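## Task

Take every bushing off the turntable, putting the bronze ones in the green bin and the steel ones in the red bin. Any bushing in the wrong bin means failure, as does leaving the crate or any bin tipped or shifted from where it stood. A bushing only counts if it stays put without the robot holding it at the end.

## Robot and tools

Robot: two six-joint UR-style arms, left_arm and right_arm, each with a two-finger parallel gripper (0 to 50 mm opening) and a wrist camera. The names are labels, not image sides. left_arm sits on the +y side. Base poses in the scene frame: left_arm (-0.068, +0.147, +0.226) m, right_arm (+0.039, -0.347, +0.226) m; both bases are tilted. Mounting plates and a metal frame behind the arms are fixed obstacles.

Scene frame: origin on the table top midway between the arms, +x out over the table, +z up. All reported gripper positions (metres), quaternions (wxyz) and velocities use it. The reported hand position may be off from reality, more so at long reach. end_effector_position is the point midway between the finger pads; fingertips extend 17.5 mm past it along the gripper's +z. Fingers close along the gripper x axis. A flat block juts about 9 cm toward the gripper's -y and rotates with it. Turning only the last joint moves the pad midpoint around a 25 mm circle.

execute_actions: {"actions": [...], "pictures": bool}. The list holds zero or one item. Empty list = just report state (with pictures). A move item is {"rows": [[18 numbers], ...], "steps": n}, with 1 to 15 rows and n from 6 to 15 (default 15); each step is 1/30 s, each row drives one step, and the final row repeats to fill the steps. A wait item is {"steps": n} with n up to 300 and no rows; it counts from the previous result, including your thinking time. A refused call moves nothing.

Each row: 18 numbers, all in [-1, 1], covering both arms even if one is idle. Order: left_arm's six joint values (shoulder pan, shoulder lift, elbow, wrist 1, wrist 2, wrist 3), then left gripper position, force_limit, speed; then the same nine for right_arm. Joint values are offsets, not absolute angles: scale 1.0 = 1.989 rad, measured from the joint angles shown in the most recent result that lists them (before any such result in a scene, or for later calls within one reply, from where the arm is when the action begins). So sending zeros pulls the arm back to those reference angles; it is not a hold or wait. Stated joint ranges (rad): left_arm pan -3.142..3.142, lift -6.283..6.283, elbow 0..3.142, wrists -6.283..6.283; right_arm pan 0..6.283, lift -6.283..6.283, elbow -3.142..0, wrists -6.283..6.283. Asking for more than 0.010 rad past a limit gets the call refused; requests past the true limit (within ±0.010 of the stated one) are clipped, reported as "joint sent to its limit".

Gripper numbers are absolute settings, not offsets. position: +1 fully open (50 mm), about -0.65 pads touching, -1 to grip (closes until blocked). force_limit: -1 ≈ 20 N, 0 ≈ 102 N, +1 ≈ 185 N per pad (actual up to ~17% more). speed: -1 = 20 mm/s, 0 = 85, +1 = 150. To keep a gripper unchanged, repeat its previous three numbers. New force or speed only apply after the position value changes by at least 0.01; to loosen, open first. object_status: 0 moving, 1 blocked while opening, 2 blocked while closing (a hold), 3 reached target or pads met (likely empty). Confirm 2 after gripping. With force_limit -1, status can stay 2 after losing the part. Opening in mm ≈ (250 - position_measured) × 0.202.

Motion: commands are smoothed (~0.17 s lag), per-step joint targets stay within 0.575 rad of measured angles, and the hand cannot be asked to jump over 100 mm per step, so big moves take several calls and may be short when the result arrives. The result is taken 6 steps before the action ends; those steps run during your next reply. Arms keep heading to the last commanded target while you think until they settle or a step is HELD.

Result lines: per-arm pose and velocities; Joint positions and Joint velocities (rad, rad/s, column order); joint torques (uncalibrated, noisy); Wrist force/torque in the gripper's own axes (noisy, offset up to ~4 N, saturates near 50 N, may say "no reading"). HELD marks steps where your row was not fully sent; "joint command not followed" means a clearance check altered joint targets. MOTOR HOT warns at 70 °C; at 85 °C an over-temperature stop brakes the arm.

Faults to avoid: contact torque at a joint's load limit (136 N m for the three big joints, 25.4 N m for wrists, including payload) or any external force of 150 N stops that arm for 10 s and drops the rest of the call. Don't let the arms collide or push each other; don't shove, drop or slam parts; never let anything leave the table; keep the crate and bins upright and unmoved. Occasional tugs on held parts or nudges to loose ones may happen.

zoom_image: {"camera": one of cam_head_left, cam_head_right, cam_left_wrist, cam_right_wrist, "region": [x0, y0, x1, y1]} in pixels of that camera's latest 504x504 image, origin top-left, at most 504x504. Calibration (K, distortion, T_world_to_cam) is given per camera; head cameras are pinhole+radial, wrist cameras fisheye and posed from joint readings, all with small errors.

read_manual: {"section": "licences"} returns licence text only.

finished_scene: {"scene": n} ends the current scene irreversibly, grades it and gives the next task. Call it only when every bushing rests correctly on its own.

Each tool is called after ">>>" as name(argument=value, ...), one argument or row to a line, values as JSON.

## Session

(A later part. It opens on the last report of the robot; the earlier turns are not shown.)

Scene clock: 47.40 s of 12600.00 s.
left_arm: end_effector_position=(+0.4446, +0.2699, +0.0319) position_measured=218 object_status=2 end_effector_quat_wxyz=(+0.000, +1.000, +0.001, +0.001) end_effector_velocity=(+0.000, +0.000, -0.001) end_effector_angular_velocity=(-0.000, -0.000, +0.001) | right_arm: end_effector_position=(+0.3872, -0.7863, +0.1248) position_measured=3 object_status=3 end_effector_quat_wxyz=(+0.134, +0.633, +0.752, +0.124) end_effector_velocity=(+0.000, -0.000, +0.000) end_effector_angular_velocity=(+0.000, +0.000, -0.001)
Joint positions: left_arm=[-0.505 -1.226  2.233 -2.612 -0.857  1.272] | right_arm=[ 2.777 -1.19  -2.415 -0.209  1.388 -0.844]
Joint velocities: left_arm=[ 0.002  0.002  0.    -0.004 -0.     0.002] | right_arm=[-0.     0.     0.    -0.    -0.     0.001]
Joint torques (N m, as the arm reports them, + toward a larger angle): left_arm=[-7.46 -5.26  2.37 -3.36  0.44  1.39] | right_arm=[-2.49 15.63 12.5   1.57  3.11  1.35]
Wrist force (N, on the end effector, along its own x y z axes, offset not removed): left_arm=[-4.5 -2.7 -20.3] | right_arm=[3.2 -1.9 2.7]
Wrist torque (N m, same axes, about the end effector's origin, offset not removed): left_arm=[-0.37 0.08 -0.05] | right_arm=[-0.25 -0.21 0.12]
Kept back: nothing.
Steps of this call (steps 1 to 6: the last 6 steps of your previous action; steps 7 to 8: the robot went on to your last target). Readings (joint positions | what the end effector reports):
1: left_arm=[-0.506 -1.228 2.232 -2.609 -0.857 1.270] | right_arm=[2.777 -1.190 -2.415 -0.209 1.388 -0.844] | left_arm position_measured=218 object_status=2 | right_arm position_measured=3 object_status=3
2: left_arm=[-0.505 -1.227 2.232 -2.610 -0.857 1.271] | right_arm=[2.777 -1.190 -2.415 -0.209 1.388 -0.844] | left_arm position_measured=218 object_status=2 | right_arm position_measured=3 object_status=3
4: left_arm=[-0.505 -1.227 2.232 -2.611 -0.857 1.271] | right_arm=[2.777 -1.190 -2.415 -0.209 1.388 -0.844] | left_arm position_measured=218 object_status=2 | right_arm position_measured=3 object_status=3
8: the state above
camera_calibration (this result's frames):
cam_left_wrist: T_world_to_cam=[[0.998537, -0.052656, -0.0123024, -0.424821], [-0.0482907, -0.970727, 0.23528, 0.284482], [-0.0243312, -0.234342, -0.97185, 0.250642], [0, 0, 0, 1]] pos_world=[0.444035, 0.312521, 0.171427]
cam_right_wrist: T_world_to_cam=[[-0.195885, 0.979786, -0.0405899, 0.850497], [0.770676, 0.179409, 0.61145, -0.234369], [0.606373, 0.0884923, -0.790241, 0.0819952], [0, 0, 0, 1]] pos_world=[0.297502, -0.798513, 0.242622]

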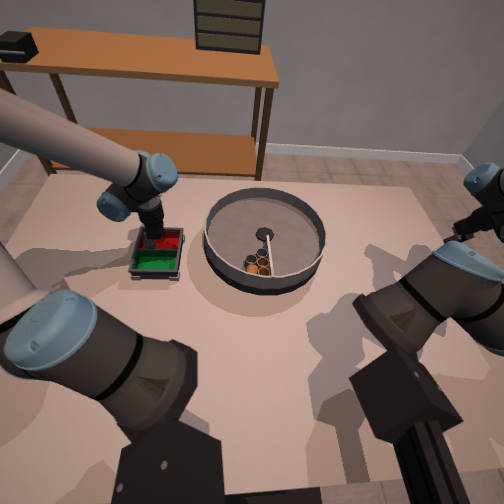

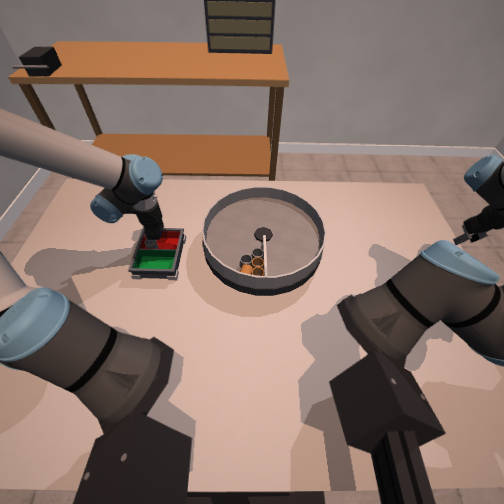

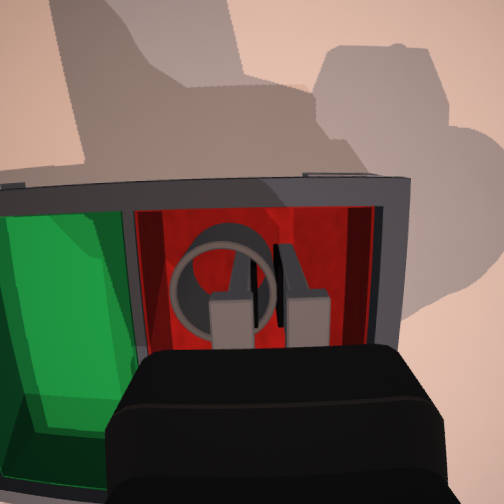

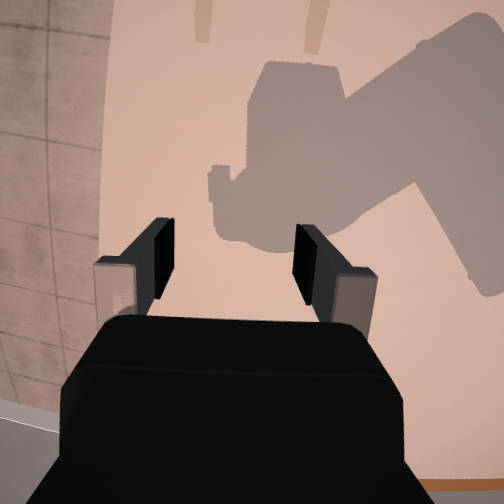

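>>> execute_actions(
  actions=[
    {"rows": [[-0.001,-0.002,0,0.003,0,-0.001,0.08,-0.5,0.5,0,0,0,0,0,0,1,0,0],[-0.001,-0.002,0,0.003,0,-0.001,0.08,-0.5,0.5,0,0,0,0,0,0,1,0,0],[-0.001,-0.002,0,0.003,0,-0.001,0.08,-0.5,0.5,0,0,0,0,0,0,1,0,0],[-0.001,-0.002,0,0.003,0,-0.001,0.08,-0.5,0.5,0,0,0,0,0,0,1,0,0],[-0.001,-0.002,0,0.003,0,-0.001,0.08,-0.5,0.5,0,0,0,0,0,0,1,0,0],[-0.001,-0.002,0,0.003,0,-0.001,0.08,-0.5,0.5,0,0,0,0,0,0,1,0,0],[-0.008,-0.013,0,0.021,0,-0.01,0.08,-0.5,0.5,0,0,0,0,0,0,1,0,0],[-0.018,-0.03,-0.001,0.048,0,-0.024,0.08,-0.5,0.5,0,0,0,0,0,0,1,0,0],[-0.03,-0.049,-0.003,0.079,0,-0.039,0.08,-0.5,0.5,0,0,0,0,0,0,1,0,0],[-0.042,-0.068,-0.005,0.111,-0.001,-0.055,0.08,-0.5,0.5,0,0,0,0,0,0,1,0,0],[-0.0538,-0.088,-0.0085,0.1428,-0.001,-0.07,0.08,-0.5,0.5,0,0,0,0,0,0,1,0,0]], "steps": 15},
  ],
)

Scene clock: 48.17 s of 12600.00 s.
left_arm: end_effector_position=(+0.4449, +0.2696, +0.0368) position_measured=140 object_status=0 end_effector_quat_wxyz=(+0.000, +1.000, +0.000, +0.001) end_effector_velocity=(+0.015, -0.010, +0.115) end_effector_angular_velocity=(-0.013, -0.024, +0.016) | right_arm: end_effector_position=(+0.3872, -0.7863, +0.1248) position_measured=3 object_status=3 end_effector_quat_wxyz=(+0.134, +0.633, +0.752, +0.124) end_effector_velocity=(-0.000, +0.000, -0.000) end_effector_angular_velocity=(+0.001, +0.000, +0.000)
Joint positions: left_arm=[-0.512 -1.238  2.233 -2.594 -0.857  1.263] | right_arm=[ 2.777 -1.19  -2.415 -0.209  1.388 -0.844]
Joint velocities: left_arm=[-0.173 -0.266 -0.011  0.392  0.    -0.222] | right_arm=[ 0. -0. -0. -0.  0.  0.]
Joint torques (N m, as the arm reports them, + toward a larger angle): left_arm=[-39.79 -52.91 -27.7    1.31  -0.15  -2.68] | right_arm=[-2.28 15.37 12.09  1.57  3.09  1.4 ]
Wrist force (N, on the end effector, along its own x y z axes, offset not removed): left_arm=[-2.4 -1.1 2.4] | right_arm=[0.0 1.2 0.2]
Wrist torque (N m, same axes, about the end effector's origin, offset not removed): left_arm=[-0.18 0.46 -0.01] | right_arm=[0.11 0.10 -0.10]
Steps of this call (steps 1 to 14: the robot went on to your last target; steps 15 to 23: the first 9 steps of this action). Readings (joint positions | what the end effector reports):
15: left_arm=[-0.504 -1.226 2.233 -2.612 -0.857 1.272] | right_arm=[2.777 -1.190 -2.415 -0.209 1.388 -0.844] | left_arm position_measured=212 object_status=0 | right_arm position_measured=3 object_status=3
16: left_arm=[-0.505 -1.226 2.233 -2.612 -0.857 1.272] | right_arm=[2.777 -1.190 -2.415 -0.209 1.388 -0.844] | left_arm position_measured=193 object_status=0 | right_arm position_measured=3 object_status=3
18: left_arm=[-0.505 -1.227 2.233 -2.610 -0.857 1.271] | right_arm=[2.777 -1.190 -2.415 -0.209 1.388 -0.844] | left_arm position_measured=154 object_status=0 | right_arm position_measured=3 object_status=3
22: left_arm=[-0.508 -1.231 2.233 -2.604 -0.857 1.268] | right_arm=[2.777 -1.190 -2.415 -0.209 1.388 -0.844] | left_arm position_measured=140 object_status=0 | right_arm position_measured=3 object_status=3
23: the state above

>>> execute_actions(
  actions=[
    {"steps": 10},
  ],
  pictures=true,
)

>>> zoom_image(
  camera="cam_head_left",
  region=[220, 220, 310, 295],
)

>>> zoom_image(
  camera="cam_head_right",
  region=[215, 220, 305, 295],
)

Scene clock: 48.50 s of 12600.00 s.
left_arm: end_effector_position=(+0.4467, +0.2691, +0.0976) position_measured=140 object_status=3 end_effector_quat_wxyz=(+0.001, +1.000, +0.000, +0.001) end_effector_velocity=(-0.006, +0.004, +0.061) end_effector_angular_velocity=(+0.005, +0.006, -0.009) | right_arm: end_effector_position=(+0.3872, -0.7863, +0.1248) position_measured=3 object_status=3 end_effector_quat_wxyz=(+0.134, +0.633, +0.752, +0.124) end_effector_velocity=(+0.001, -0.001, +0.001) end_effector_angular_velocity=(-0.001, -0.002, -0.001)
Joint positions: left_arm=[-0.6   -1.382  2.218 -2.361 -0.859  1.147] | right_arm=[ 2.777 -1.19  -2.415 -0.209  1.388 -0.844]
Joint velocities: left_arm=[-0.088 -0.148 -0.016  0.251 -0.002 -0.115] | right_arm=[ 0.001  0.001  0.002  0.    -0.001  0.   ]
Joint torques (N m, as the arm reports them, + toward a larger angle): left_arm=[-25.85 -27.88 -24.76   0.52  -2.12  -1.25] | right_arm=[-2.53 15.92 12.12  1.47  3.17  1.42]
Wrist force (N, on the end effector, along its own x y z axes, offset not removed): left_arm=[-1.8 -1.1 -0.9] | right_arm=[1.1 -0.7 -1.5]
Wrist torque (N m, same axes, about the end effector's origin, offset not removed): left_arm=[-0.18 0.43 -0.01] | right_arm=[-0.18 0.17 0.04]
Kept back: nothing.
Steps of this call (steps 1 to 6: the last 6 steps of your previous action; steps 7 to 10: the robot went on to your last target). Readings (joint positions | what the end effector reports):
1: left_arm=[-0.520 -1.250 2.232 -2.576 -0.857 1.253] | right_arm=[2.777 -1.190 -2.415 -0.209 1.388 -0.844] | left_arm position_measured=140 object_status=0 | right_arm position_measured=3 object_status=3
2: left_arm=[-0.531 -1.267 2.230 -2.551 -0.858 1.239] | right_arm=[2.777 -1.190 -2.415 -0.209 1.388 -0.844] | left_arm position_measured=140 object_status=0 | right_arm position_measured=3 object_status=3
4: left_arm=[-0.559 -1.312 2.225 -2.481 -0.858 1.202] | right_arm=[2.777 -1.190 -2.415 -0.209 1.388 -0.844] | left_arm position_measured=140 object_status=3 | right_arm position_measured=3 object_status=3
8: left_arm=[-0.593 -1.369 2.219 -2.383 -0.859 1.158] | right_arm=[2.777 -1.190 -2.415 -0.209 1.388 -0.844] | left_arm position_measured=140 object_status=3 | right_arm position_measured=3 object_status=3
10: the state above
camera_calibration (this result's frames):
cam_left_wrist: T_world_to_cam=[[0.998507, -0.0534805, -0.011093, -0.425943], [-0.0493371, -0.970284, 0.236884, 0.268525], [-0.0234321, -0.235984, -0.971474, 0.314369], [0, 0, 0, 1]] pos_world=[0.445922, 0.311952, 0.237067]
cam_right_wrist: T_world_to_cam=[[-0.195885, 0.979786, -0.0405897, 0.850497], [0.770676, 0.179409, 0.61145, -0.234369], [0.606372, 0.0884924, -0.790241, 0.0819953], [0, 0, 0, 1]] pos_world=[0.297502, -0.798513, 0.242622]

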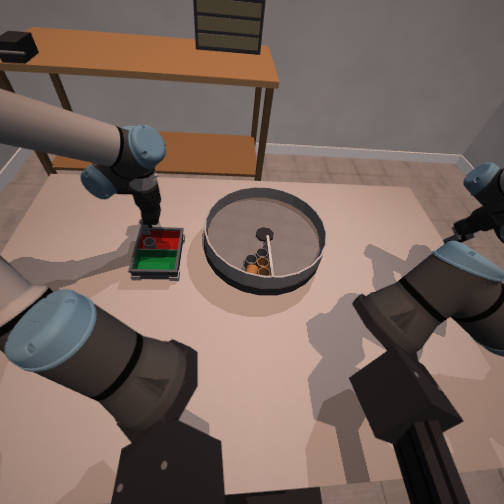

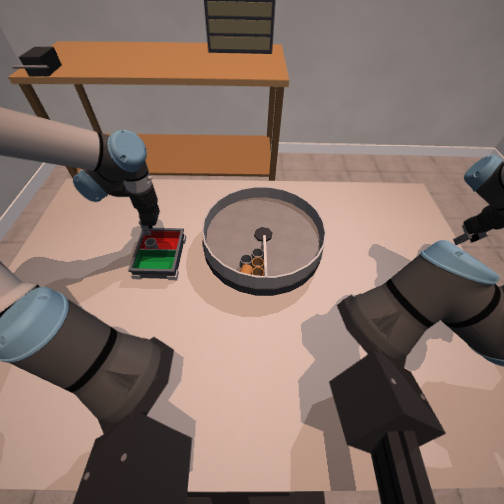

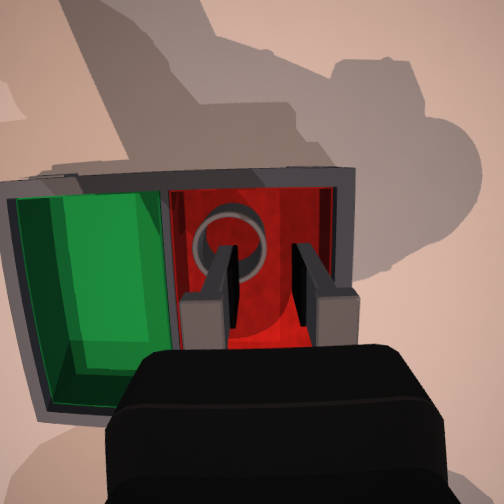

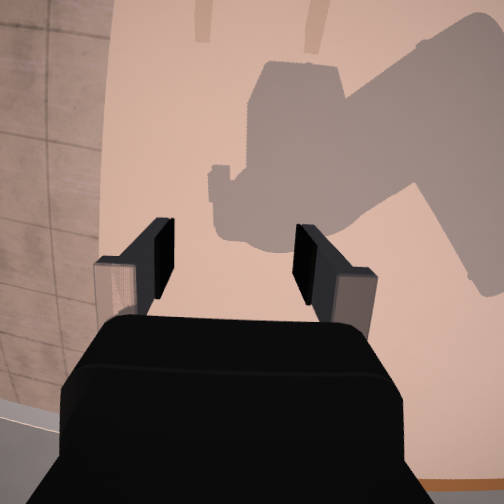

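Region (220, 220, 310, 295) of cam_head_left's 504x504 image, scaled by 5.600, with more detail than that image has.

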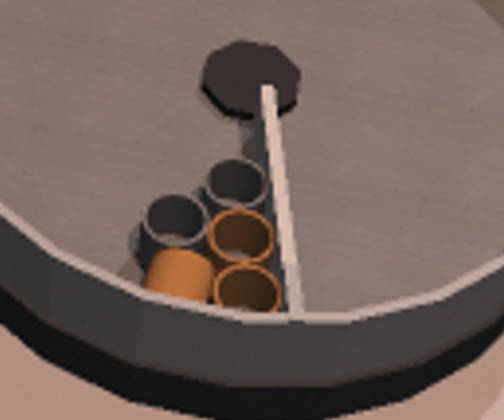

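Region (215, 220, 305, 295) of cam_head_right's 504x504 image, scaled by 5.600, with more detail than that image has.

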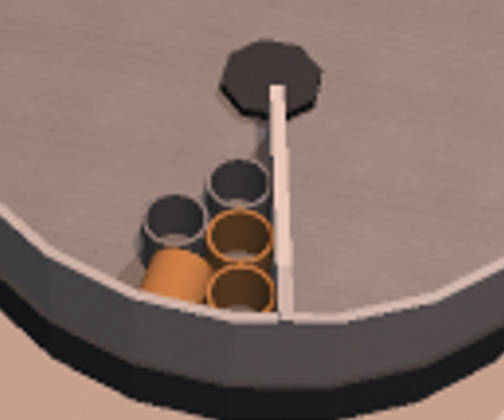

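>>> execute_actions(
  actions=[
    {"rows": [[-0.015,-0.006,-0.002,0.022,-0.002,-0.04,0.08,-0.5,0.5,0,0,0,0,0,0,1,0,0],[-0.03,0.0,-0.004,0.03,-0.006,-0.1,0.08,-0.5,0.5,0,0,0,0,0,0,1,0,0],[-0.05,0.01,-0.006,0.038,-0.012,-0.17,0.08,-0.5,0.5,0,0,0,0,0,0,1,0,0],[-0.075,0.022,-0.008,0.046,-0.018,-0.25,0.08,-0.5,0.5,0,0,0,0,0,0,1,0,0],[-0.1,0.035,-0.01,0.055,-0.025,-0.33,0.08,-0.5,0.5,0,0,0,0,0,0,1,0,0],[-0.125,0.047,-0.013,0.063,-0.032,-0.41,0.08,-0.5,0.5,0,0,0,0,0,0,1,0,0],[-0.15,0.06,-0.015,0.07,-0.039,-0.49,0.08,-0.5,0.5,0,0,0,0,0,0,1,0,0],[-0.175,0.072,-0.018,0.078,-0.045,-0.57,0.08,-0.5,0.5,0,0,0,0,0,0,1,0,0],[-0.2,0.084,-0.02,0.085,-0.052,-0.64,0.08,-0.5,0.5,0,0,0,0,0,0,1,0,0],[-0.2252,0.096,-0.0226,0.092,-0.0583,-0.733,0.08,-0.5,0.5,0,0,0,0,0,0,1,0,0]], "steps": 15},
  ],
)

Scene clock: 51.00 s of 12600.00 s.
left_arm: end_effector_position=(+0.4347, +0.1902, +0.1247) position_measured=140 object_status=3 end_effector_quat_wxyz=(+0.011, +0.996, +0.086, -0.005) end_effector_velocity=(-0.085, -0.453, +0.124) end_effector_angular_velocity=(-0.079, +0.032, +0.873) | right_arm: end_effector_position=(+0.3872, -0.7863, +0.1248) position_measured=3 object_status=3 end_effector_quat_wxyz=(+0.134, +0.633, +0.752, +0.124) end_effector_velocity=(+0.000, +0.000, -0.000) end_effector_angular_velocity=(+0.000, -0.000, +0.001)
Joint positions: left_arm=[-0.752 -1.332  2.201 -2.269 -0.899  0.78 ] | right_arm=[ 2.777 -1.19  -2.415 -0.209  1.388 -0.844]
Joint velocities: left_arm=[-0.824  0.404 -0.083  0.273 -0.218 -1.879] | right_arm=[ 0.001  0.    -0.    -0.     0.    -0.   ]
Joint torques (N m, as the arm reports them, + toward a larger angle): left_arm=[-41.7   -1.92 -28.03   0.73  -2.88  -5.96] | right_arm=[-2.34 15.45 11.4   1.61  3.03  1.48]
Wrist force (N, on the end effector, along its own x y z axes, offset not removed): left_arm=[-0.3 -0.9 -0.2] | right_arm=[2.5 0.5 -2.8]
Wrist torque (N m, same axes, about the end effector's origin, offset not removed): left_arm=[-0.19 0.13 -0.05] | right_arm=[0.05 -0.30 0.12]
Steps of this call (steps 1 to 30: the robot went on to your last target; steps 31 to 66: nothing new was sent; steps 67 to 75: the first 9 steps of this action). Readings (joint positions | what the end effector reports):
67: left_arm=[-0.612 -1.401 2.216 -2.328 -0.859 1.132] | right_arm=[2.777 -1.190 -2.415 -0.209 1.388 -0.844] | left_arm position_measured=140 object_status=3 | right_arm position_measured=3 object_status=3
68: left_arm=[-0.614 -1.400 2.215 -2.327 -0.860 1.128] | right_arm=[2.777 -1.190 -2.415 -0.209 1.388 -0.844] | left_arm position_measured=140 object_status=3 | right_arm position_measured=3 object_status=3
70: left_arm=[-0.630 -1.393 2.213 -2.317 -0.865 1.082] | right_arm=[2.777 -1.190 -2.415 -0.209 1.388 -0.844] | left_arm position_measured=140 object_status=3 | right_arm position_measured=3 object_status=3
74: left_arm=[-0.724 -1.346 2.203 -2.279 -0.891 0.847] | right_arm=[2.777 -1.190 -2.415 -0.209 1.388 -0.844] | left_arm position_measured=140 object_status=3 | right_arm position_measured=3 object_status=3
75: the state above

>>> execute_actions(
  actions=[
    {"steps": 12},
  ],
)

Scene clock: 51.40 s of 12600.00 s.
left_arm: end_effector_position=(+0.3828, +0.0513, +0.1675) position_measured=140 object_status=3 end_effector_quat_wxyz=(+0.011, +0.941, +0.337, -0.006) end_effector_velocity=(-0.078, -0.122, +0.036) end_effector_angular_velocity=(+0.021, +0.026, +1.693) | right_arm: end_effector_position=(+0.3872, -0.7863, +0.1248) position_measured=3 object_status=3 end_effector_quat_wxyz=(+0.134, +0.633, +0.752, +0.124) end_effector_velocity=(+0.000, +0.000, +0.000) end_effector_angular_velocity=(+0.000, -0.001, +0.001)
Joint positions: left_arm=[-1.02  -1.204  2.175 -2.186 -0.968 -0.054] | right_arm=[ 2.777 -1.19  -2.415 -0.209  1.388 -0.844]
Joint velocities: left_arm=[-0.215  0.099 -0.02   0.062 -0.053 -1.94 ] | right_arm=[ 0.001  0.    -0.     0.001  0.    -0.   ]
Joint torques (N m, as the arm reports them, + toward a larger angle): left_arm=[-30.96  -8.39 -29.43  -0.05  -1.87  -4.68] | right_arm=[-1.58 16.32 12.26  1.52  3.08  1.52]
Wrist force (N, on the end effector, along its own x y z axes, offset not removed): left_arm=[-2.1 -0.7 0.1] | right_arm=[-0.3 1.2 0.9]
Wrist torque (N m, same axes, about the end effector's origin, offset not removed): left_arm=[-0.18 0.44 -0.13] | right_arm=[0.11 0.28 0.00]
Kept back: nothing.
Steps of this call (steps 1 to 6: the last 6 steps of your previous action; steps 7 to 12: the robot went on to your last target). Readings (joint positions | what the end effector reports):
1: left_arm=[-0.780 -1.319 2.198 -2.260 -0.906 0.719] | right_arm=[2.777 -1.190 -2.415 -0.209 1.388 -0.844] | left_arm position_measured=140 object_status=3 | right_arm position_measured=3 object_status=3
2: left_arm=[-0.808 -1.305 2.195 -2.251 -0.914 0.663] | right_arm=[2.777 -1.190 -2.415 -0.209 1.388 -0.844] | left_arm position_measured=140 object_status=3 | right_arm position_measured=3 object_status=3
4: left_arm=[-0.865 -1.277 2.190 -2.233 -0.929 0.552] | right_arm=[2.777 -1.190 -2.415 -0.209 1.388 -0.844] | left_arm position_measured=140 object_status=3 | right_arm position_measured=3 object_status=3
8: left_arm=[-0.970 -1.227 2.180 -2.201 -0.956 0.264] | right_arm=[2.777 -1.190 -2.415 -0.209 1.388 -0.844] | left_arm position_measured=140 object_status=3 | right_arm position_measured=3 object_status=3
12: the state above

>>> execute_actions(
  actions=[
    {"rows": [[-0.02,0.02,-0.001,-0.005,-0.005,-0.08,0.08,-0.5,0.5,0,0,0,0,0,0,1,0,0],[-0.03,0.042,-0.002,-0.015,-0.008,-0.1,0.08,-0.5,0.5,0,0,0,0,0,0,1,0,0],[-0.04,0.065,-0.004,-0.03,-0.011,-0.115,0.08,-0.5,0.5,0,0,0,0,0,0,1,0,0],[-0.05,0.088,-0.005,-0.044,-0.014,-0.125,0.08,-0.5,0.5,0,0,0,0,0,0,1,0,0],[-0.058,0.108,-0.007,-0.057,-0.016,-0.129,0.08,-0.5,0.5,0,0,0,0,0,0,1,0,0],[-0.064,0.123,-0.008,-0.066,-0.017,-0.129,0.08,-0.5,0.5,0,0,0,0,0,0,1,0,0],[-0.0677,0.1339,-0.0082,-0.0727,-0.0183,-0.1292,0.08,-0.5,0.5,0,0,0,0,0,0,1,0,0]], "steps": 15},
  ],
)

>>> execute_actions(
  actions=[
    {"steps": 12},
  ],
  pictures=true,
)

Scene clock: 52.13 s of 12600.00 s.
left_arm: end_effector_position=(+0.3489, -0.0235, +0.1487) position_measured=140 object_status=3 end_effector_quat_wxyz=(+0.006, +0.917, +0.398, -0.002) end_effector_velocity=(-0.133, -0.242, -0.137) end_effector_angular_velocity=(+0.102, +0.005, -0.273) | right_arm: end_effector_position=(+0.3872, -0.7863, +0.1248) position_measured=3 object_status=3 end_effector_quat_wxyz=(+0.134, +0.633, +0.752, +0.124) end_effector_velocity=(+0.000, +0.000, +0.000) end_effector_angular_velocity=(+0.000, -0.000, -0.001)
Joint positions: left_arm=[-1.118 -1.035  2.164 -2.273 -0.995 -0.298] | right_arm=[ 2.777 -1.19  -2.415 -0.209  1.388 -0.844]
Joint velocities: left_arm=[-0.285  0.742 -0.037 -0.426 -0.074 -0.096] | right_arm=[ 0.001  0.     0.    -0.001 -0.     0.001]
Joint torques (N m, as the arm reports them, + toward a larger angle): left_arm=[-33.06 -19.   -31.15  -5.4   -1.89  -1.22] | right_arm=[-1.9  16.21 11.55  1.65  3.04  1.46]
Wrist force (N, on the end effector, along its own x y z axes, offset not removed): left_arm=[-3.7 1.1 1.2] | right_arm=[1.7 0.0 4.8]
Wrist torque (N m, same axes, about the end effector's origin, offset not removed): left_arm=[0.09 0.57 0.08] | right_arm=[0.09 -0.26 -0.07]
Steps of this call (steps 1 to 13: the robot went on to your last target; steps 14 to 22: the first 9 steps of this action). Readings (joint positions | what the end effector reports):
14: left_arm=[-1.048 -1.191 2.173 -2.178 -0.975 -0.303] | right_arm=[2.777 -1.190 -2.415 -0.209 1.388 -0.844] | left_arm position_measured=140 object_status=3 | right_arm position_measured=3 object_status=3
15: left_arm=[-1.049 -1.189 2.173 -2.179 -0.975 -0.301] | right_arm=[2.777 -1.190 -2.415 -0.209 1.388 -0.844] | left_arm position_measured=140 object_status=3 | right_arm position_measured=3 object_status=3
17: left_arm=[-1.060 -1.167 2.172 -2.193 -0.979 -0.281] | right_arm=[2.777 -1.190 -2.415 -0.209 1.388 -0.844] | left_arm position_measured=140 object_status=3 | right_arm position_measured=3 object_status=3
21: left_arm=[-1.107 -1.062 2.166 -2.257 -0.992 -0.295] | right_arm=[2.777 -1.190 -2.415 -0.209 1.388 -0.844] | left_arm position_measured=140 object_status=3 | right_arm position_measured=3 object_status=3
22: the state above

Scene clock: 52.53 s of 12600.00 s.
left_arm: end_effector_position=(+0.3312, -0.0529, +0.1309) position_measured=140 object_status=3 end_effector_quat_wxyz=(+0.000, +0.924, +0.383, +0.000) end_effector_velocity=(-0.007, -0.010, -0.007) end_effector_angular_velocity=(+0.006, -0.000, -0.012) | right_arm: end_effector_position=(+0.3872, -0.7863, +0.1248) position_measured=3 object_status=3 end_effector_quat_wxyz=(+0.134, +0.633, +0.752, +0.124) end_effector_velocity=(-0.000, -0.001, +0.000) end_effector_angular_velocity=(-0.002, +0.001, -0.002)
Joint positions: left_arm=[-1.153 -0.942  2.159 -2.328 -1.004 -0.311] | right_arm=[ 2.777 -1.19  -2.415 -0.209  1.388 -0.844]
Joint velocities: left_arm=[-0.014  0.034 -0.001 -0.019 -0.003 -0.005] | right_arm=[-0.002  0.     0.001 -0.    -0.001  0.   ]
Joint torques (N m, as the arm reports them, + toward a larger angle): left_arm=[-37.11 -11.67 -30.38  -4.59  -1.82  -1.3 ] | right_arm=[-2.16 15.95 11.53  1.55  3.04  1.44]
Wrist force (N, on the end effector, along its own x y z axes, offset not removed): left_arm=[-0.7 -1.5 0.6] | right_arm=[-1.2 -4.1 -1.3]
Wrist torque (N m, same axes, about the end effector's origin, offset not removed): left_arm=[-0.32 0.21 -0.06] | right_arm=[-0.46 0.45 0.12]
Kept back: nothing.
Steps of this call (steps 1 to 6: the last 6 steps of your previous action; steps 7 to 12: the robot went on to your last target). Readings (joint positions | what the end effector reports):
1: left_arm=[-1.126 -1.013 2.163 -2.286 -0.997 -0.301] | right_arm=[2.777 -1.190 -2.415 -0.209 1.388 -0.844] | left_arm position_measured=140 object_status=3 | right_arm position_measured=3 object_status=3
2: left_arm=[-1.133 -0.996 2.162 -2.296 -0.999 -0.304] | right_arm=[2.777 -1.190 -2.415 -0.209 1.388 -0.844] | left_arm position_measured=140 object_status=3 | right_arm position_measured=3 object_status=3
4: left_arm=[-1.142 -0.972 2.161 -2.310 -1.001 -0.307] | right_arm=[2.777 -1.190 -2.415 -0.209 1.388 -0.844] | left_arm position_measured=140 object_status=3 | right_arm position_measured=3 object_status=3
8: left_arm=[-1.150 -0.950 2.160 -2.323 -1.003 -0.309] | right_arm=[2.777 -1.190 -2.415 -0.209 1.388 -0.844] | left_arm position_measured=140 object_status=3 | right_arm position_measured=3 object_status=3
12: the state above
camera_calibration (this result's frames):
cam_left_wrist: T_world_to_cam=[[0.744067, 0.667974, -0.013246, -0.204763], [0.651485, -0.721019, 0.236005, -0.276301], [0.148095, -0.184233, -0.971662, 0.213987], [0, 0, 0, 1]] pos_world=[0.300673, -0.0230186, 0.270419]
cam_right_wrist: T_world_to_cam=[[-0.195885, 0.979786, -0.0405899, 0.850497], [0.770676, 0.179409, 0.61145, -0.234369], [0.606372, 0.0884924, -0.790242, 0.0819953], [0, 0, 0, 1]] pos_world=[0.297502, -0.798513, 0.242622]

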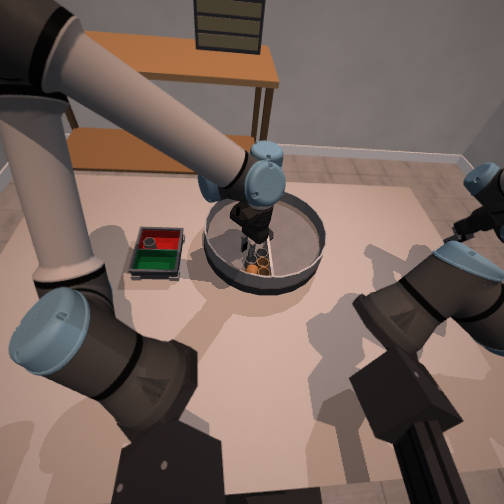

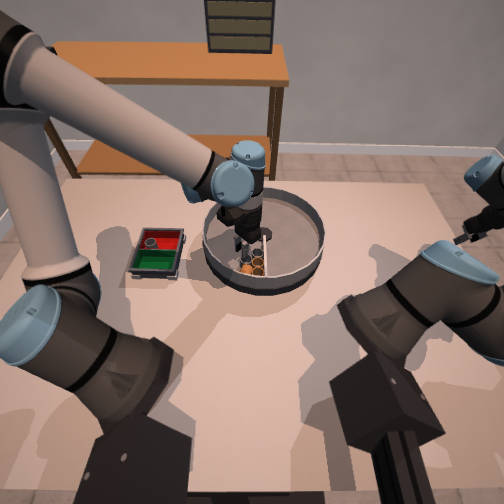

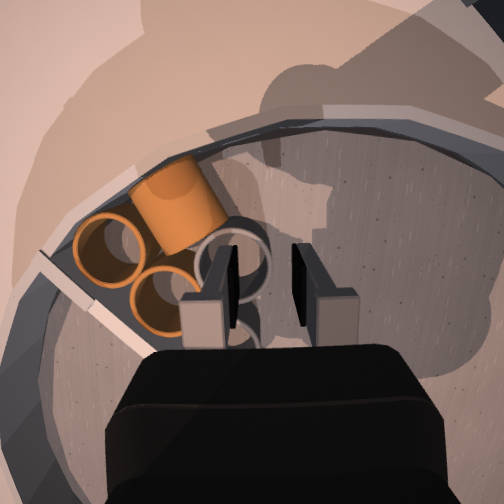

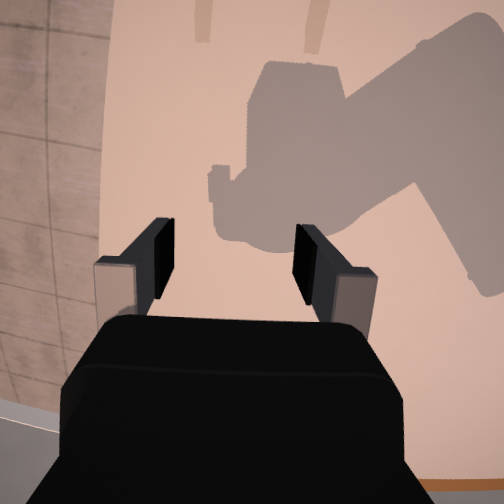

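>>> zoom_image(
  camera="cam_left_wrist",
  region=[150, 170, 370, 350],
)

Region (150, 170, 370, 350) of cam_left_wrist's 504x504 image, scaled by 2.291, with more detail than that image has; it fills the top 412 rows of this view, and the rest is white.

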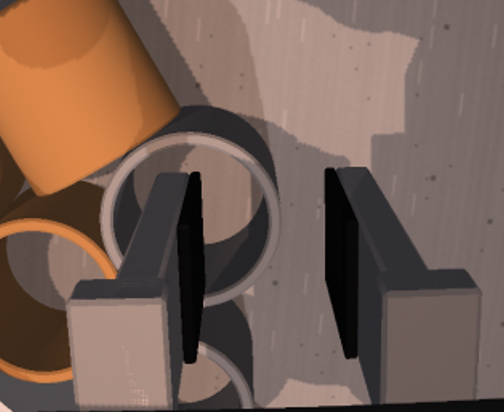

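>>> execute_actions(
  actions=[
    {"rows": [[0.003,0.005,-0.001,-0.006,0.001,0.003,0.08,-0.5,0.5,0,0,0,0,0,0,1,0,0],[0.006,0.011,-0.001,-0.014,0.003,0.007,0.08,-0.5,0.5,0,0,0,0,0,0,1,0,0],[0.009,0.017,-0.0015,-0.021,0.004,0.0105,0.08,-0.5,0.5,0,0,0,0,0,0,1,0,0],[0.0116,0.0224,-0.0015,-0.0274,0.0053,0.0133,0.08,-0.5,0.5,0,0,0,0,0,0,1,0,0],[0.0116,0.0224,-0.0015,-0.0274,0.0053,0.0133,0.08,-0.5,0.5,0,0,0,0,0,0,1,0,0],[0.0116,0.0224,-0.0015,-0.0274,0.0053,0.0133,0.08,-0.5,0.5,0,0,0,0,0,0,1,0,0],[0.0147,0.028,-0.0007,-0.0356,0.0066,0.0167,0.08,-0.5,0.5,0,0,0,0,0,0,1,0,0],[0.0179,0.0335,0.0001,-0.0438,0.0079,0.0201,0.08,-0.5,0.5,0,0,0,0,0,0,1,0,0],[0.021,0.039,0.0009,-0.052,0.0093,0.0236,0.08,-0.5,0.5,0,0,0,0,0,0,1,0,0],[0.0241,0.0445,0.0017,-0.0603,0.0106,0.027,0.08,-0.5,0.5,0,0,0,0,0,0,1,0,0],[0.0273,0.05,0.0025,-0.0685,0.0119,0.0304,0.08,-0.5,0.5,0,0,0,0,0,0,1,0,0],[0.0304,0.0556,0.0033,-0.0767,0.0132,0.0338,0.08,-0.5,0.5,0,0,0,0,0,0,1,0,0]], "steps": 15},
  ],
)

>>> execute_actions(
  actions=[
    {"steps": 12},
  ],
  pictures=true,
)

Scene clock: 56.50 s of 12600.00 s.
left_arm: end_effector_position=(+0.3336, -0.0557, +0.1145) position_measured=140 object_status=3 end_effector_quat_wxyz=(+0.000, +0.924, +0.382, +0.000) end_effector_velocity=(+0.009, -0.005, -0.089) end_effector_angular_velocity=(+0.002, +0.002, -0.001) | right_arm: end_effector_position=(+0.3872, -0.7863, +0.1248) position_measured=3 object_status=3 end_effector_quat_wxyz=(+0.134, +0.633, +0.752, +0.124) end_effector_velocity=(+0.000, -0.000, +0.000) end_effector_angular_velocity=(-0.001, -0.000, +0.001)
Joint positions: left_arm=[-1.134 -0.903  2.157 -2.376 -0.995 -0.288] | right_arm=[ 2.777 -1.19  -2.415 -0.209  1.388 -0.844]
Joint velocities: left_arm=[ 0.111  0.192  0.009 -0.262  0.048  0.119] | right_arm=[ 0.     0.     0.     0.    -0.    -0.001]
Joint torques (N m, as the arm reports them, + toward a larger angle): left_arm=[-14.77  -5.12  -2.51  -4.81   1.68   1.74] | right_arm=[-2.3  15.41 11.67  1.73  2.92  1.52]
Wrist force (N, on the end effector, along its own x y z axes, offset not removed): left_arm=[-1.1 -2.3 0.2] | right_arm=[-3.0 -0.2 2.8]
Wrist torque (N m, same axes, about the end effector's origin, offset not removed): left_arm=[-0.38 0.35 -0.08] | right_arm=[0.08 0.47 0.01]
Steps of this call (steps 1 to 30: the robot went on to your last target; steps 31 to 110: nothing new was sent; steps 111 to 119: the first 9 steps of this action). Readings (joint positions | what the end effector reports):
111: left_arm=[-1.155 -0.938 2.159 -2.330 -1.005 -0.311] | right_arm=[2.777 -1.190 -2.415 -0.209 1.388 -0.844] | left_arm position_measured=140 object_status=3 | right_arm position_measured=3 object_status=3
112: left_arm=[-1.154 -0.937 2.159 -2.332 -1.005 -0.310] | right_arm=[2.777 -1.190 -2.415 -0.209 1.388 -0.844] | left_arm position_measured=140 object_status=3 | right_arm position_measured=3 object_status=3
114: left_arm=[-1.149 -0.931 2.158 -2.340 -1.002 -0.305] | right_arm=[2.777 -1.190 -2.415 -0.209 1.388 -0.844] | left_arm position_measured=140 object_status=3 | right_arm position_measured=3 object_status=3
118: left_arm=[-1.137 -0.909 2.157 -2.368 -0.997 -0.291] | right_arm=[2.777 -1.190 -2.415 -0.209 1.388 -0.844] | left_arm position_measured=140 object_status=3 | right_arm position_measured=3 object_status=3
119: the state above

Scene clock: 56.90 s of 12600.00 s.
left_arm: end_effector_position=(+0.3342, -0.0562, +0.0826) position_measured=140 object_status=3 end_effector_quat_wxyz=(+0.000, +0.924, +0.382, +0.000) end_effector_velocity=(-0.001, +0.000, -0.019) end_effector_angular_velocity=(+0.000, +0.000, +0.001) | right_arm: end_effector_position=(+0.3872, -0.7863, +0.1248) position_measured=3 object_status=3 end_effector_quat_wxyz=(+0.134, +0.633, +0.752, +0.124) end_effector_velocity=(+0.000, +0.000, -0.000) end_effector_angular_velocity=(+0.001, -0.001, +0.000)
Joint positions: left_arm=[-1.096 -0.837  2.165 -2.473 -0.979 -0.246] | right_arm=[ 2.777 -1.19  -2.415 -0.209  1.388 -0.844]
Joint velocities: left_arm=[ 0.022  0.039  0.006 -0.058  0.009  0.023] | right_arm=[ 0.    -0.001  0.     0.     0.001  0.   ]
Joint torques (N m, as the arm reports them, + toward a larger angle): left_arm=[-21.46 -13.59  -3.17  -4.26   1.57   1.62] | right_arm=[-2.63 16.09 11.52  1.63  2.89  1.42]
Wrist force (N, on the end effector, along its own x y z axes, offset not removed): left_arm=[-1.1 0.0 0.5] | right_arm=[-0.8 -0.8 0.4]
Wrist torque (N m, same axes, about the end effector's origin, offset not removed): left_arm=[0.03 0.21 -0.09] | right_arm=[-0.07 0.32 0.06]
Kept back: nothing.
Steps of this call (steps 1 to 6: the last 6 steps of your previous action; steps 7 to 12: the robot went on to your last target). Readings (joint positions | what the end effector reports):
1: left_arm=[-1.129 -0.896 2.158 -2.385 -0.993 -0.283] | right_arm=[2.777 -1.190 -2.415 -0.209 1.388 -0.844] | left_arm position_measured=140 object_status=3 | right_arm position_measured=3 object_status=3
2: left_arm=[-1.125 -0.888 2.159 -2.397 -0.992 -0.278] | right_arm=[2.777 -1.190 -2.415 -0.209 1.388 -0.844] | left_arm position_measured=140 object_status=3 | right_arm position_measured=3 object_status=3
4: left_arm=[-1.115 -0.871 2.161 -2.422 -0.987 -0.267] | right_arm=[2.777 -1.190 -2.415 -0.209 1.388 -0.844] | left_arm position_measured=140 object_status=3 | right_arm position_measured=3 object_status=3
8: left_arm=[-1.101 -0.846 2.164 -2.459 -0.981 -0.252] | right_arm=[2.777 -1.190 -2.415 -0.209 1.388 -0.844] | left_arm position_measured=140 object_status=3 | right_arm position_measured=3 object_status=3
12: the state above
camera_calibration (this result's frames):
cam_left_wrist: T_world_to_cam=[[0.745509, 0.666372, -0.0128398, -0.206067], [0.649899, -0.722537, 0.235735, -0.268736], [0.14781, -0.184087, -0.971733, 0.166042], [0, 0, 0, 1]] pos_world=[0.303734, -0.0262878, 0.222053]
cam_right_wrist: T_world_to_cam=[[-0.195885, 0.979786, -0.0405898, 0.850497], [0.770676, 0.179409, 0.61145, -0.234369], [0.606372, 0.0884924, -0.790241, 0.0819954], [0, 0, 0, 1]] pos_world=[0.297502, -0.798513, 0.242622]

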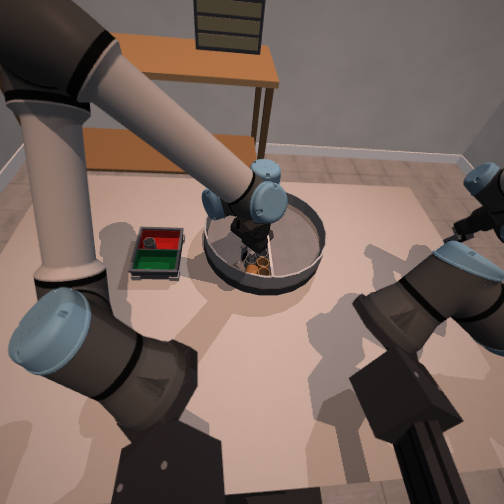

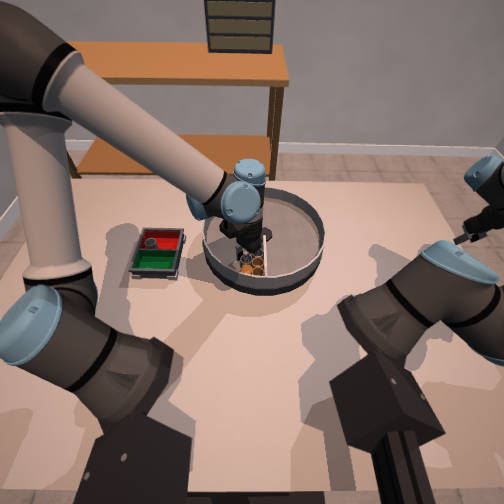

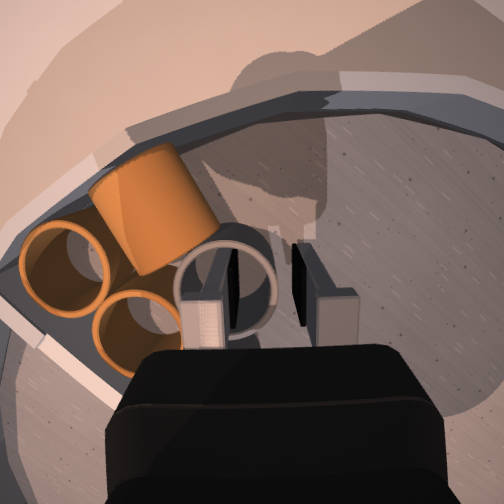

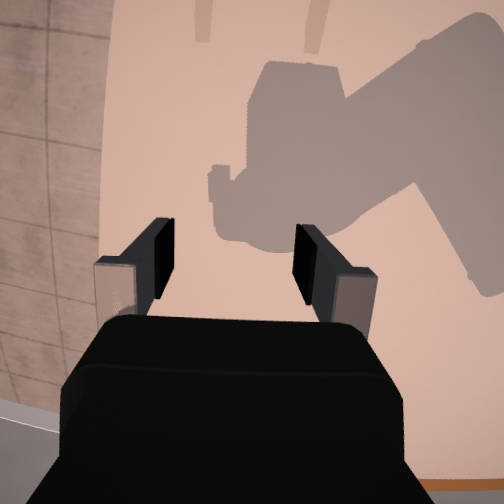

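>>> execute_actions(
  actions=[
    {"rows": [[0.0018,0.0028,0.0003,-0.0038,0.0007,0.0011,-1,-0.5,0.5,0,0,0,0,0,0,1,0,0]], "steps": 12},
  ],
)

Scene clock: 58.37 s of 12600.00 s.
left_arm: end_effector_position=(+0.3343, -0.0560, +0.0799) position_measured=218 object_status=0 end_effector_quat_wxyz=(-0.000, +0.924, +0.382, +0.001) end_effector_velocity=(-0.001, +0.001, -0.001) end_effector_angular_velocity=(+0.002, +0.002, +0.004) | right_arm: end_effector_position=(+0.3872, -0.7863, +0.1248) position_measured=3 object_status=3 end_effector_quat_wxyz=(+0.134, +0.633, +0.752, +0.124) end_effector_velocity=(+0.000, -0.000, +0.000) end_effector_angular_velocity=(-0.001, -0.000, +0.000)
Joint positions: left_arm=[-1.092 -0.831  2.166 -2.481 -0.977 -0.244] | right_arm=[ 2.777 -1.19  -2.415 -0.209  1.388 -0.844]
Joint velocities: left_arm=[ 0.002  0.     0.002 -0.    -0.    -0.003] | right_arm=[-0.001 -0.001  0.001  0.001  0.    -0.001]
Joint torques (N m, as the arm reports them, + toward a larger angle): left_arm=[-24.14  -7.73  -6.06  -2.18  -4.44  -1.74] | right_arm=[-2.17 15.42 12.14  1.78  2.86  1.57]
Wrist force (N, on the end effector, along its own x y z axes, offset not removed): left_arm=[18.1 9.7 -2.1] | right_arm=[0.8 -3.5 0.5]
Wrist torque (N m, same axes, about the end effector's origin, offset not removed): left_arm=[-0.40 0.14 -0.26] | right_arm=[-0.43 -0.05 0.11]
Steps of this call (steps 1 to 30: the robot went on to your last target; steps 31 to 38: nothing new was sent; steps 39 to 44: the first 6 steps of this action). Readings (joint positions | what the end effector reports):
39: left_arm=[-1.093 -0.831 2.166 -2.480 -0.978 -0.243] | right_arm=[2.777 -1.190 -2.415 -0.209 1.388 -0.844] | left_arm position_measured=146 object_status=0 | right_arm position_measured=3 object_status=3
40: left_arm=[-1.093 -0.831 2.166 -2.480 -0.978 -0.243] | right_arm=[2.777 -1.190 -2.415 -0.209 1.388 -0.844] | left_arm position_measured=165 object_status=0 | right_arm position_measured=3 object_status=3
42: left_arm=[-1.093 -0.831 2.166 -2.480 -0.978 -0.244] | right_arm=[2.777 -1.190 -2.415 -0.209 1.388 -0.844] | left_arm position_measured=204 object_status=0 | right_arm position_measured=3 object_status=3
44: the state above

>>> execute_actions(
  actions=[
    {"rows": [[0.0018,-0.0014,-0.0006,0.0007,0.0006,0.0021,-1,-0.5,0.5,0,0,0,0,0,0,1,0,0],[0.0035,-0.0027,-0.0012,0.0014,0.0012,0.0042,-1,-0.5,0.5,0,0,0,0,0,0,1,0,0],[0.0035,-0.0027,-0.0012,0.0014,0.0012,0.0042,-1,-0.5,0.5,0,0,0,0,0,0,1,0,0],[0.0035,-0.0027,-0.0012,0.0014,0.0012,0.0042,-1,-0.5,0.5,0,0,0,0,0,0,1,0,0],[0.0035,-0.0027,-0.0012,0.0014,0.0012,0.0042,-1,-0.5,0.5,0,0,0,0,0,0,1,0,0],[0.0011,-0.0068,-0.0018,0.0076,0.0002,0.0016,-1,-0.5,0.5,0,0,0,0,0,0,1,0,0],[-0.0019,-0.0122,-0.0026,0.0155,-0.0011,-0.0017,-1,-0.5,0.5,0,0,0,0,0,0,1,0,0],[-0.0053,-0.0181,-0.0035,0.0243,-0.0025,-0.0053,-1,-0.5,0.5,0,0,0,0,0,0,1,0,0],[-0.0087,-0.024,-0.0043,0.0331,-0.0039,-0.009,-1,-0.5,0.5,0,0,0,0,0,0,1,0,0],[-0.012,-0.0299,-0.0052,0.0419,-0.0053,-0.0126,-1,-0.5,0.5,0,0,0,0,0,0,1,0,0],[-0.0154,-0.0358,-0.006,0.0507,-0.0067,-0.0163,-1,-0.5,0.5,0,0,0,0,0,0,1,0,0],[-0.0188,-0.0416,-0.0075,0.0599,-0.0082,-0.0199,-1,-0.5,0.5,0,0,0,0,0,0,1,0,0],[-0.0221,-0.0474,-0.009,0.0691,-0.0097,-0.0235,-1,-0.5,0.5,0,0,0,0,0,0,1,0,0],[-0.0255,-0.0532,-0.0105,0.0783,-0.0112,-0.0271,-1,-0.5,0.5,0,0,0,0,0,0,1,0,0]], "steps": 15},
  ],
)

>>> execute_actions(
  actions=[
    {"steps": 12},
  ],
  pictures=true,
)

Scene clock: 59.47 s of 12600.00 s.
left_arm: end_effector_position=(+0.3371, -0.0540, +0.0839) position_measured=218 object_status=2 end_effector_quat_wxyz=(+0.000, +0.924, +0.382, +0.000) end_effector_velocity=(+0.008, -0.002, +0.076) end_effector_angular_velocity=(-0.014, -0.006, +0.007) | right_arm: end_effector_position=(+0.3872, -0.7863, +0.1248) position_measured=3 object_status=3 end_effector_quat_wxyz=(+0.134, +0.633, +0.752, +0.124) end_effector_velocity=(+0.000, +0.000, +0.000) end_effector_angular_velocity=(+0.000, -0.001, +0.001)
Joint positions: left_arm=[-1.091 -0.843  2.163 -2.467 -0.977 -0.242] | right_arm=[ 2.777 -1.19  -2.415 -0.209  1.388 -0.844]
Joint velocities: left_arm=[-0.079 -0.16  -0.028  0.218 -0.035 -0.084] | right_arm=[ 0.001  0.    -0.     0.     0.001 -0.001]
Joint torques (N m, as the arm reports them, + toward a larger angle): left_arm=[-41.8  -42.13 -27.93   0.57  -2.5   -1.51] | right_arm=[-2.51 16.38 11.7   1.64  2.9   1.43]
Wrist force (N, on the end effector, along its own x y z axes, offset not removed): left_arm=[-0.6 -1.7 2.6] | right_arm=[0.5 -3.7 6.3]
Wrist torque (N m, same axes, about the end effector's origin, offset not removed): left_arm=[-0.33 0.30 -0.04] | right_arm=[-0.59 -0.03 0.20]
Steps of this call (steps 1 to 6: the last 6 steps of your previous action; steps 7 to 15: the robot went on to your last target; steps 16 to 24: nothing new was sent; steps 25 to 33: the first 9 steps of this action). Readings (joint positions | what the end effector reports):
25: left_arm=[-1.092 -0.831 2.166 -2.480 -0.978 -0.244] | right_arm=[2.777 -1.190 -2.415 -0.209 1.388 -0.844] | left_arm position_measured=218 object_status=2 | right_arm position_measured=3 object_status=3
26: left_arm=[-1.092 -0.831 2.166 -2.480 -0.978 -0.244] | right_arm=[2.777 -1.190 -2.415 -0.209 1.388 -0.844] | left_arm position_measured=218 object_status=2 | right_arm position_measured=3 object_status=3
28: left_arm=[-1.090 -0.833 2.165 -2.479 -0.978 -0.241] | right_arm=[2.777 -1.190 -2.415 -0.209 1.388 -0.844] | left_arm position_measured=218 object_status=2 | right_arm position_measured=3 object_status=3
32: left_arm=[-1.089 -0.839 2.163 -2.473 -0.976 -0.240] | right_arm=[2.777 -1.190 -2.415 -0.209 1.388 -0.844] | left_arm position_measured=218 object_status=2 | right_arm position_measured=3 object_status=3
33: the state above

Scene clock: 59.87 s of 12600.00 s.
left_arm: end_effector_position=(+0.3377, -0.0538, +0.1256) position_measured=218 object_status=2 end_effector_quat_wxyz=(+0.001, +0.924, +0.382, +0.000) end_effector_velocity=(-0.001, +0.002, +0.036) end_effector_angular_velocity=(+0.002, +0.000, -0.001) | right_arm: end_effector_position=(+0.3872, -0.7863, +0.1248) position_measured=3 object_status=3 end_effector_quat_wxyz=(+0.134, +0.633, +0.752, +0.124) end_effector_velocity=(+0.000, +0.001, -0.000) end_effector_angular_velocity=(+0.001, -0.001, +0.001)
Joint positions: left_arm=[-1.138 -0.928  2.147 -2.339 -0.997 -0.292] | right_arm=[ 2.777 -1.19  -2.415 -0.209  1.388 -0.844]
Joint velocities: left_arm=[-0.04  -0.072 -0.015  0.112 -0.017 -0.043] | right_arm=[ 0.001 -0.001 -0.     0.     0.001  0.   ]
Joint torques (N m, as the arm reports them, + toward a larger angle): left_arm=[-35.66 -32.4  -29.22  -0.26  -2.14  -1.58] | right_arm=[-2.18 15.42 12.04  1.65  2.96  1.32]
Wrist force (N, on the end effector, along its own x y z axes, offset not removed): left_arm=[-1.5 -1.0 1.2] | right_arm=[-4.7 -4.6 0.9]
Wrist torque (N m, same axes, about the end effector's origin, offset not removed): left_arm=[-0.19 0.34 -0.08] | right_arm=[-0.76 0.96 0.32]
Kept back: nothing.
Steps of this call (steps 1 to 6: the last 6 steps of your previous action; steps 7 to 12: the robot went on to your last target). Readings (joint positions | what the end effector reports):
1: left_arm=[-1.094 -0.849 2.162 -2.458 -0.979 -0.245] | right_arm=[2.777 -1.190 -2.415 -0.209 1.388 -0.844] | left_arm position_measured=218 object_status=2 | right_arm position_measured=3 object_status=3
2: left_arm=[-1.098 -0.857 2.160 -2.448 -0.980 -0.250] | right_arm=[2.777 -1.190 -2.415 -0.209 1.388 -0.844] | left_arm position_measured=218 object_status=2 | right_arm position_measured=3 object_status=3
4: left_arm=[-1.108 -0.874 2.158 -2.422 -0.984 -0.260] | right_arm=[2.777 -1.190 -2.415 -0.209 1.388 -0.844] | left_arm position_measured=218 object_status=2 | right_arm position_measured=3 object_status=3
8: left_arm=[-1.128 -0.911 2.150 -2.366 -0.993 -0.282] | right_arm=[2.777 -1.190 -2.415 -0.209 1.388 -0.844] | left_arm position_measured=218 object_status=2 | right_arm position_measured=3 object_status=3
12: the state above
camera_calibration (this result's frames):
cam_left_wrist: T_world_to_cam=[[0.745052, 0.666872, -0.013388, -0.209521], [0.650353, -0.721845, 0.236603, -0.279632], [0.14812, -0.184989, -0.971514, 0.20761], [0, 0, 0, 1]] pos_world=[0.307212, -0.0237218, 0.265053]
cam_right_wrist: T_world_to_cam=[[-0.195885, 0.979786, -0.0405898, 0.850497], [0.770676, 0.179409, 0.61145, -0.234368], [0.606372, 0.0884924, -0.790242, 0.0819954], [0, 0, 0, 1]] pos_world=[0.297502, -0.798513, 0.242622]

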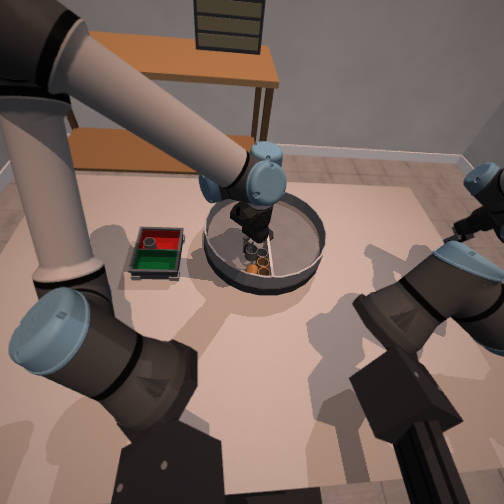

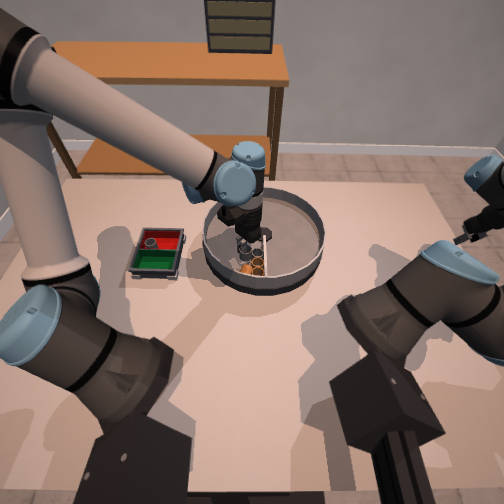

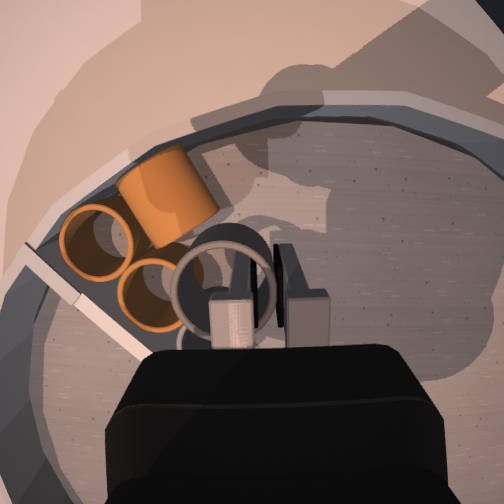

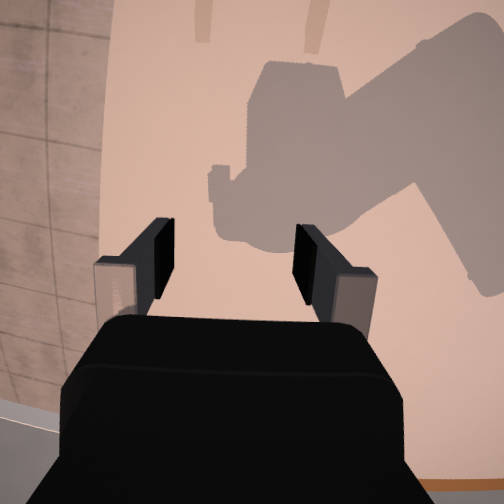

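>>> execute_actions(
  actions=[
    {"rows": [[0.002,-0.02,0,0.015,0,0.03,-1,-0.5,0.5,0,0,0,0,0,0,1,0,0],[0.008,-0.042,0.002,0.028,0.002,0.07,-1,-0.5,0.5,0,0,0,0,0,0,1,0,0],[0.016,-0.065,0.005,0.042,0.004,0.12,-1,-0.5,0.5,0,0,0,0,0,0,1,0,0],[0.026,-0.088,0.008,0.055,0.006,0.17,-1,-0.5,0.5,0,0,0,0,0,0,1,0,0],[0.036,-0.11,0.011,0.068,0.009,0.22,-1,-0.5,0.5,0,0,0,0,0,0,1,0,0],[0.0452,-0.1322,0.0131,0.0809,0.0111,0.27,-1,-0.5,0.5,0,0,0,0,0,0,1,0,0],[0.062,-0.143,0.007,0.086,0.016,0.32,-1,-0.5,0.5,0,0,0,0,0,0,1,0,0],[0.079,-0.154,0.001,0.091,0.022,0.37,-1,-0.5,0.5,0,0,0,0,0,0,1,0,0],[0.096,-0.164,-0.006,0.097,0.027,0.42,-1,-0.5,0.5,0,0,0,0,0,0,1,0,0],[0.113,-0.175,-0.012,0.102,0.032,0.47,-1,-0.5,0.5,0,0,0,0,0,0,1,0,0],[0.1302,-0.1858,-0.0181,0.1071,0.0377,0.52,-1,-0.5,0.5,0,0,0,0,0,0,1,0,0]], "steps": 15},
  ],
)

Scene clock: 62.03 s of 12600.00 s.
left_arm: end_effector_position=(+0.3722, +0.0105, +0.1574) position_measured=218 object_status=2 end_effector_quat_wxyz=(+0.007, +0.964, +0.267, -0.003) end_effector_velocity=(+0.250, +0.385, +0.115) end_effector_angular_velocity=(-0.109, -0.030, -1.480) | right_arm: end_effector_position=(+0.3872, -0.7863, +0.1248) position_measured=3 object_status=3 end_effector_quat_wxyz=(+0.134, +0.633, +0.752, +0.124) end_effector_velocity=(-0.000, +0.000, -0.000) end_effector_angular_velocity=(+0.001, +0.001, -0.001)
Joint positions: left_arm=[-1.073 -1.103  2.159 -2.228 -0.98   0.028] | right_arm=[ 2.777 -1.19  -2.415 -0.209  1.388 -0.844]
Joint velocities: left_arm=[ 0.541 -0.86  -0.042  0.454  0.16   2.144] | right_arm=[-0.    -0.    -0.    -0.    -0.     0.001]
Joint torques (N m, as the arm reports them, + toward a larger angle): left_arm=[ -6.61 -30.18 -36.12   0.33   2.48   8.08] | right_arm=[-2.42 15.7  11.87  1.71  3.06  1.39]
Wrist force (N, on the end effector, along its own x y z axes, offset not removed): left_arm=[-2.1 -2.1 -0.7] | right_arm=[0.5 1.0 2.3]
Wrist torque (N m, same axes, about the end effector's origin, offset not removed): left_arm=[-0.32 0.44 -0.02] | right_arm=[0.38 0.01 -0.05]
Steps of this call (steps 1 to 30: the robot went on to your last target; steps 31 to 56: nothing new was sent; steps 57 to 65: the first 9 steps of this action). Readings (joint positions | what the end effector reports):
57: left_arm=[-1.143 -0.937 2.145 -2.325 -1.000 -0.298] | right_arm=[2.777 -1.190 -2.415 -0.209 1.388 -0.844] | left_arm position_measured=218 object_status=2 | right_arm position_measured=3 object_status=3
58: left_arm=[-1.142 -0.940 2.145 -2.323 -1.000 -0.294] | right_arm=[2.777 -1.190 -2.415 -0.209 1.388 -0.844] | left_arm position_measured=218 object_status=2 | right_arm position_measured=3 object_status=3
60: left_arm=[-1.134 -0.963 2.147 -2.309 -0.997 -0.254] | right_arm=[2.777 -1.190 -2.415 -0.209 1.388 -0.844] | left_arm position_measured=218 object_status=2 | right_arm position_measured=3 object_status=3
64: left_arm=[-1.090 -1.072 2.159 -2.244 -0.985 -0.043] | right_arm=[2.777 -1.190 -2.415 -0.209 1.388 -0.844] | left_arm position_measured=218 object_status=2 | right_arm position_measured=3 object_status=3
65: the state above


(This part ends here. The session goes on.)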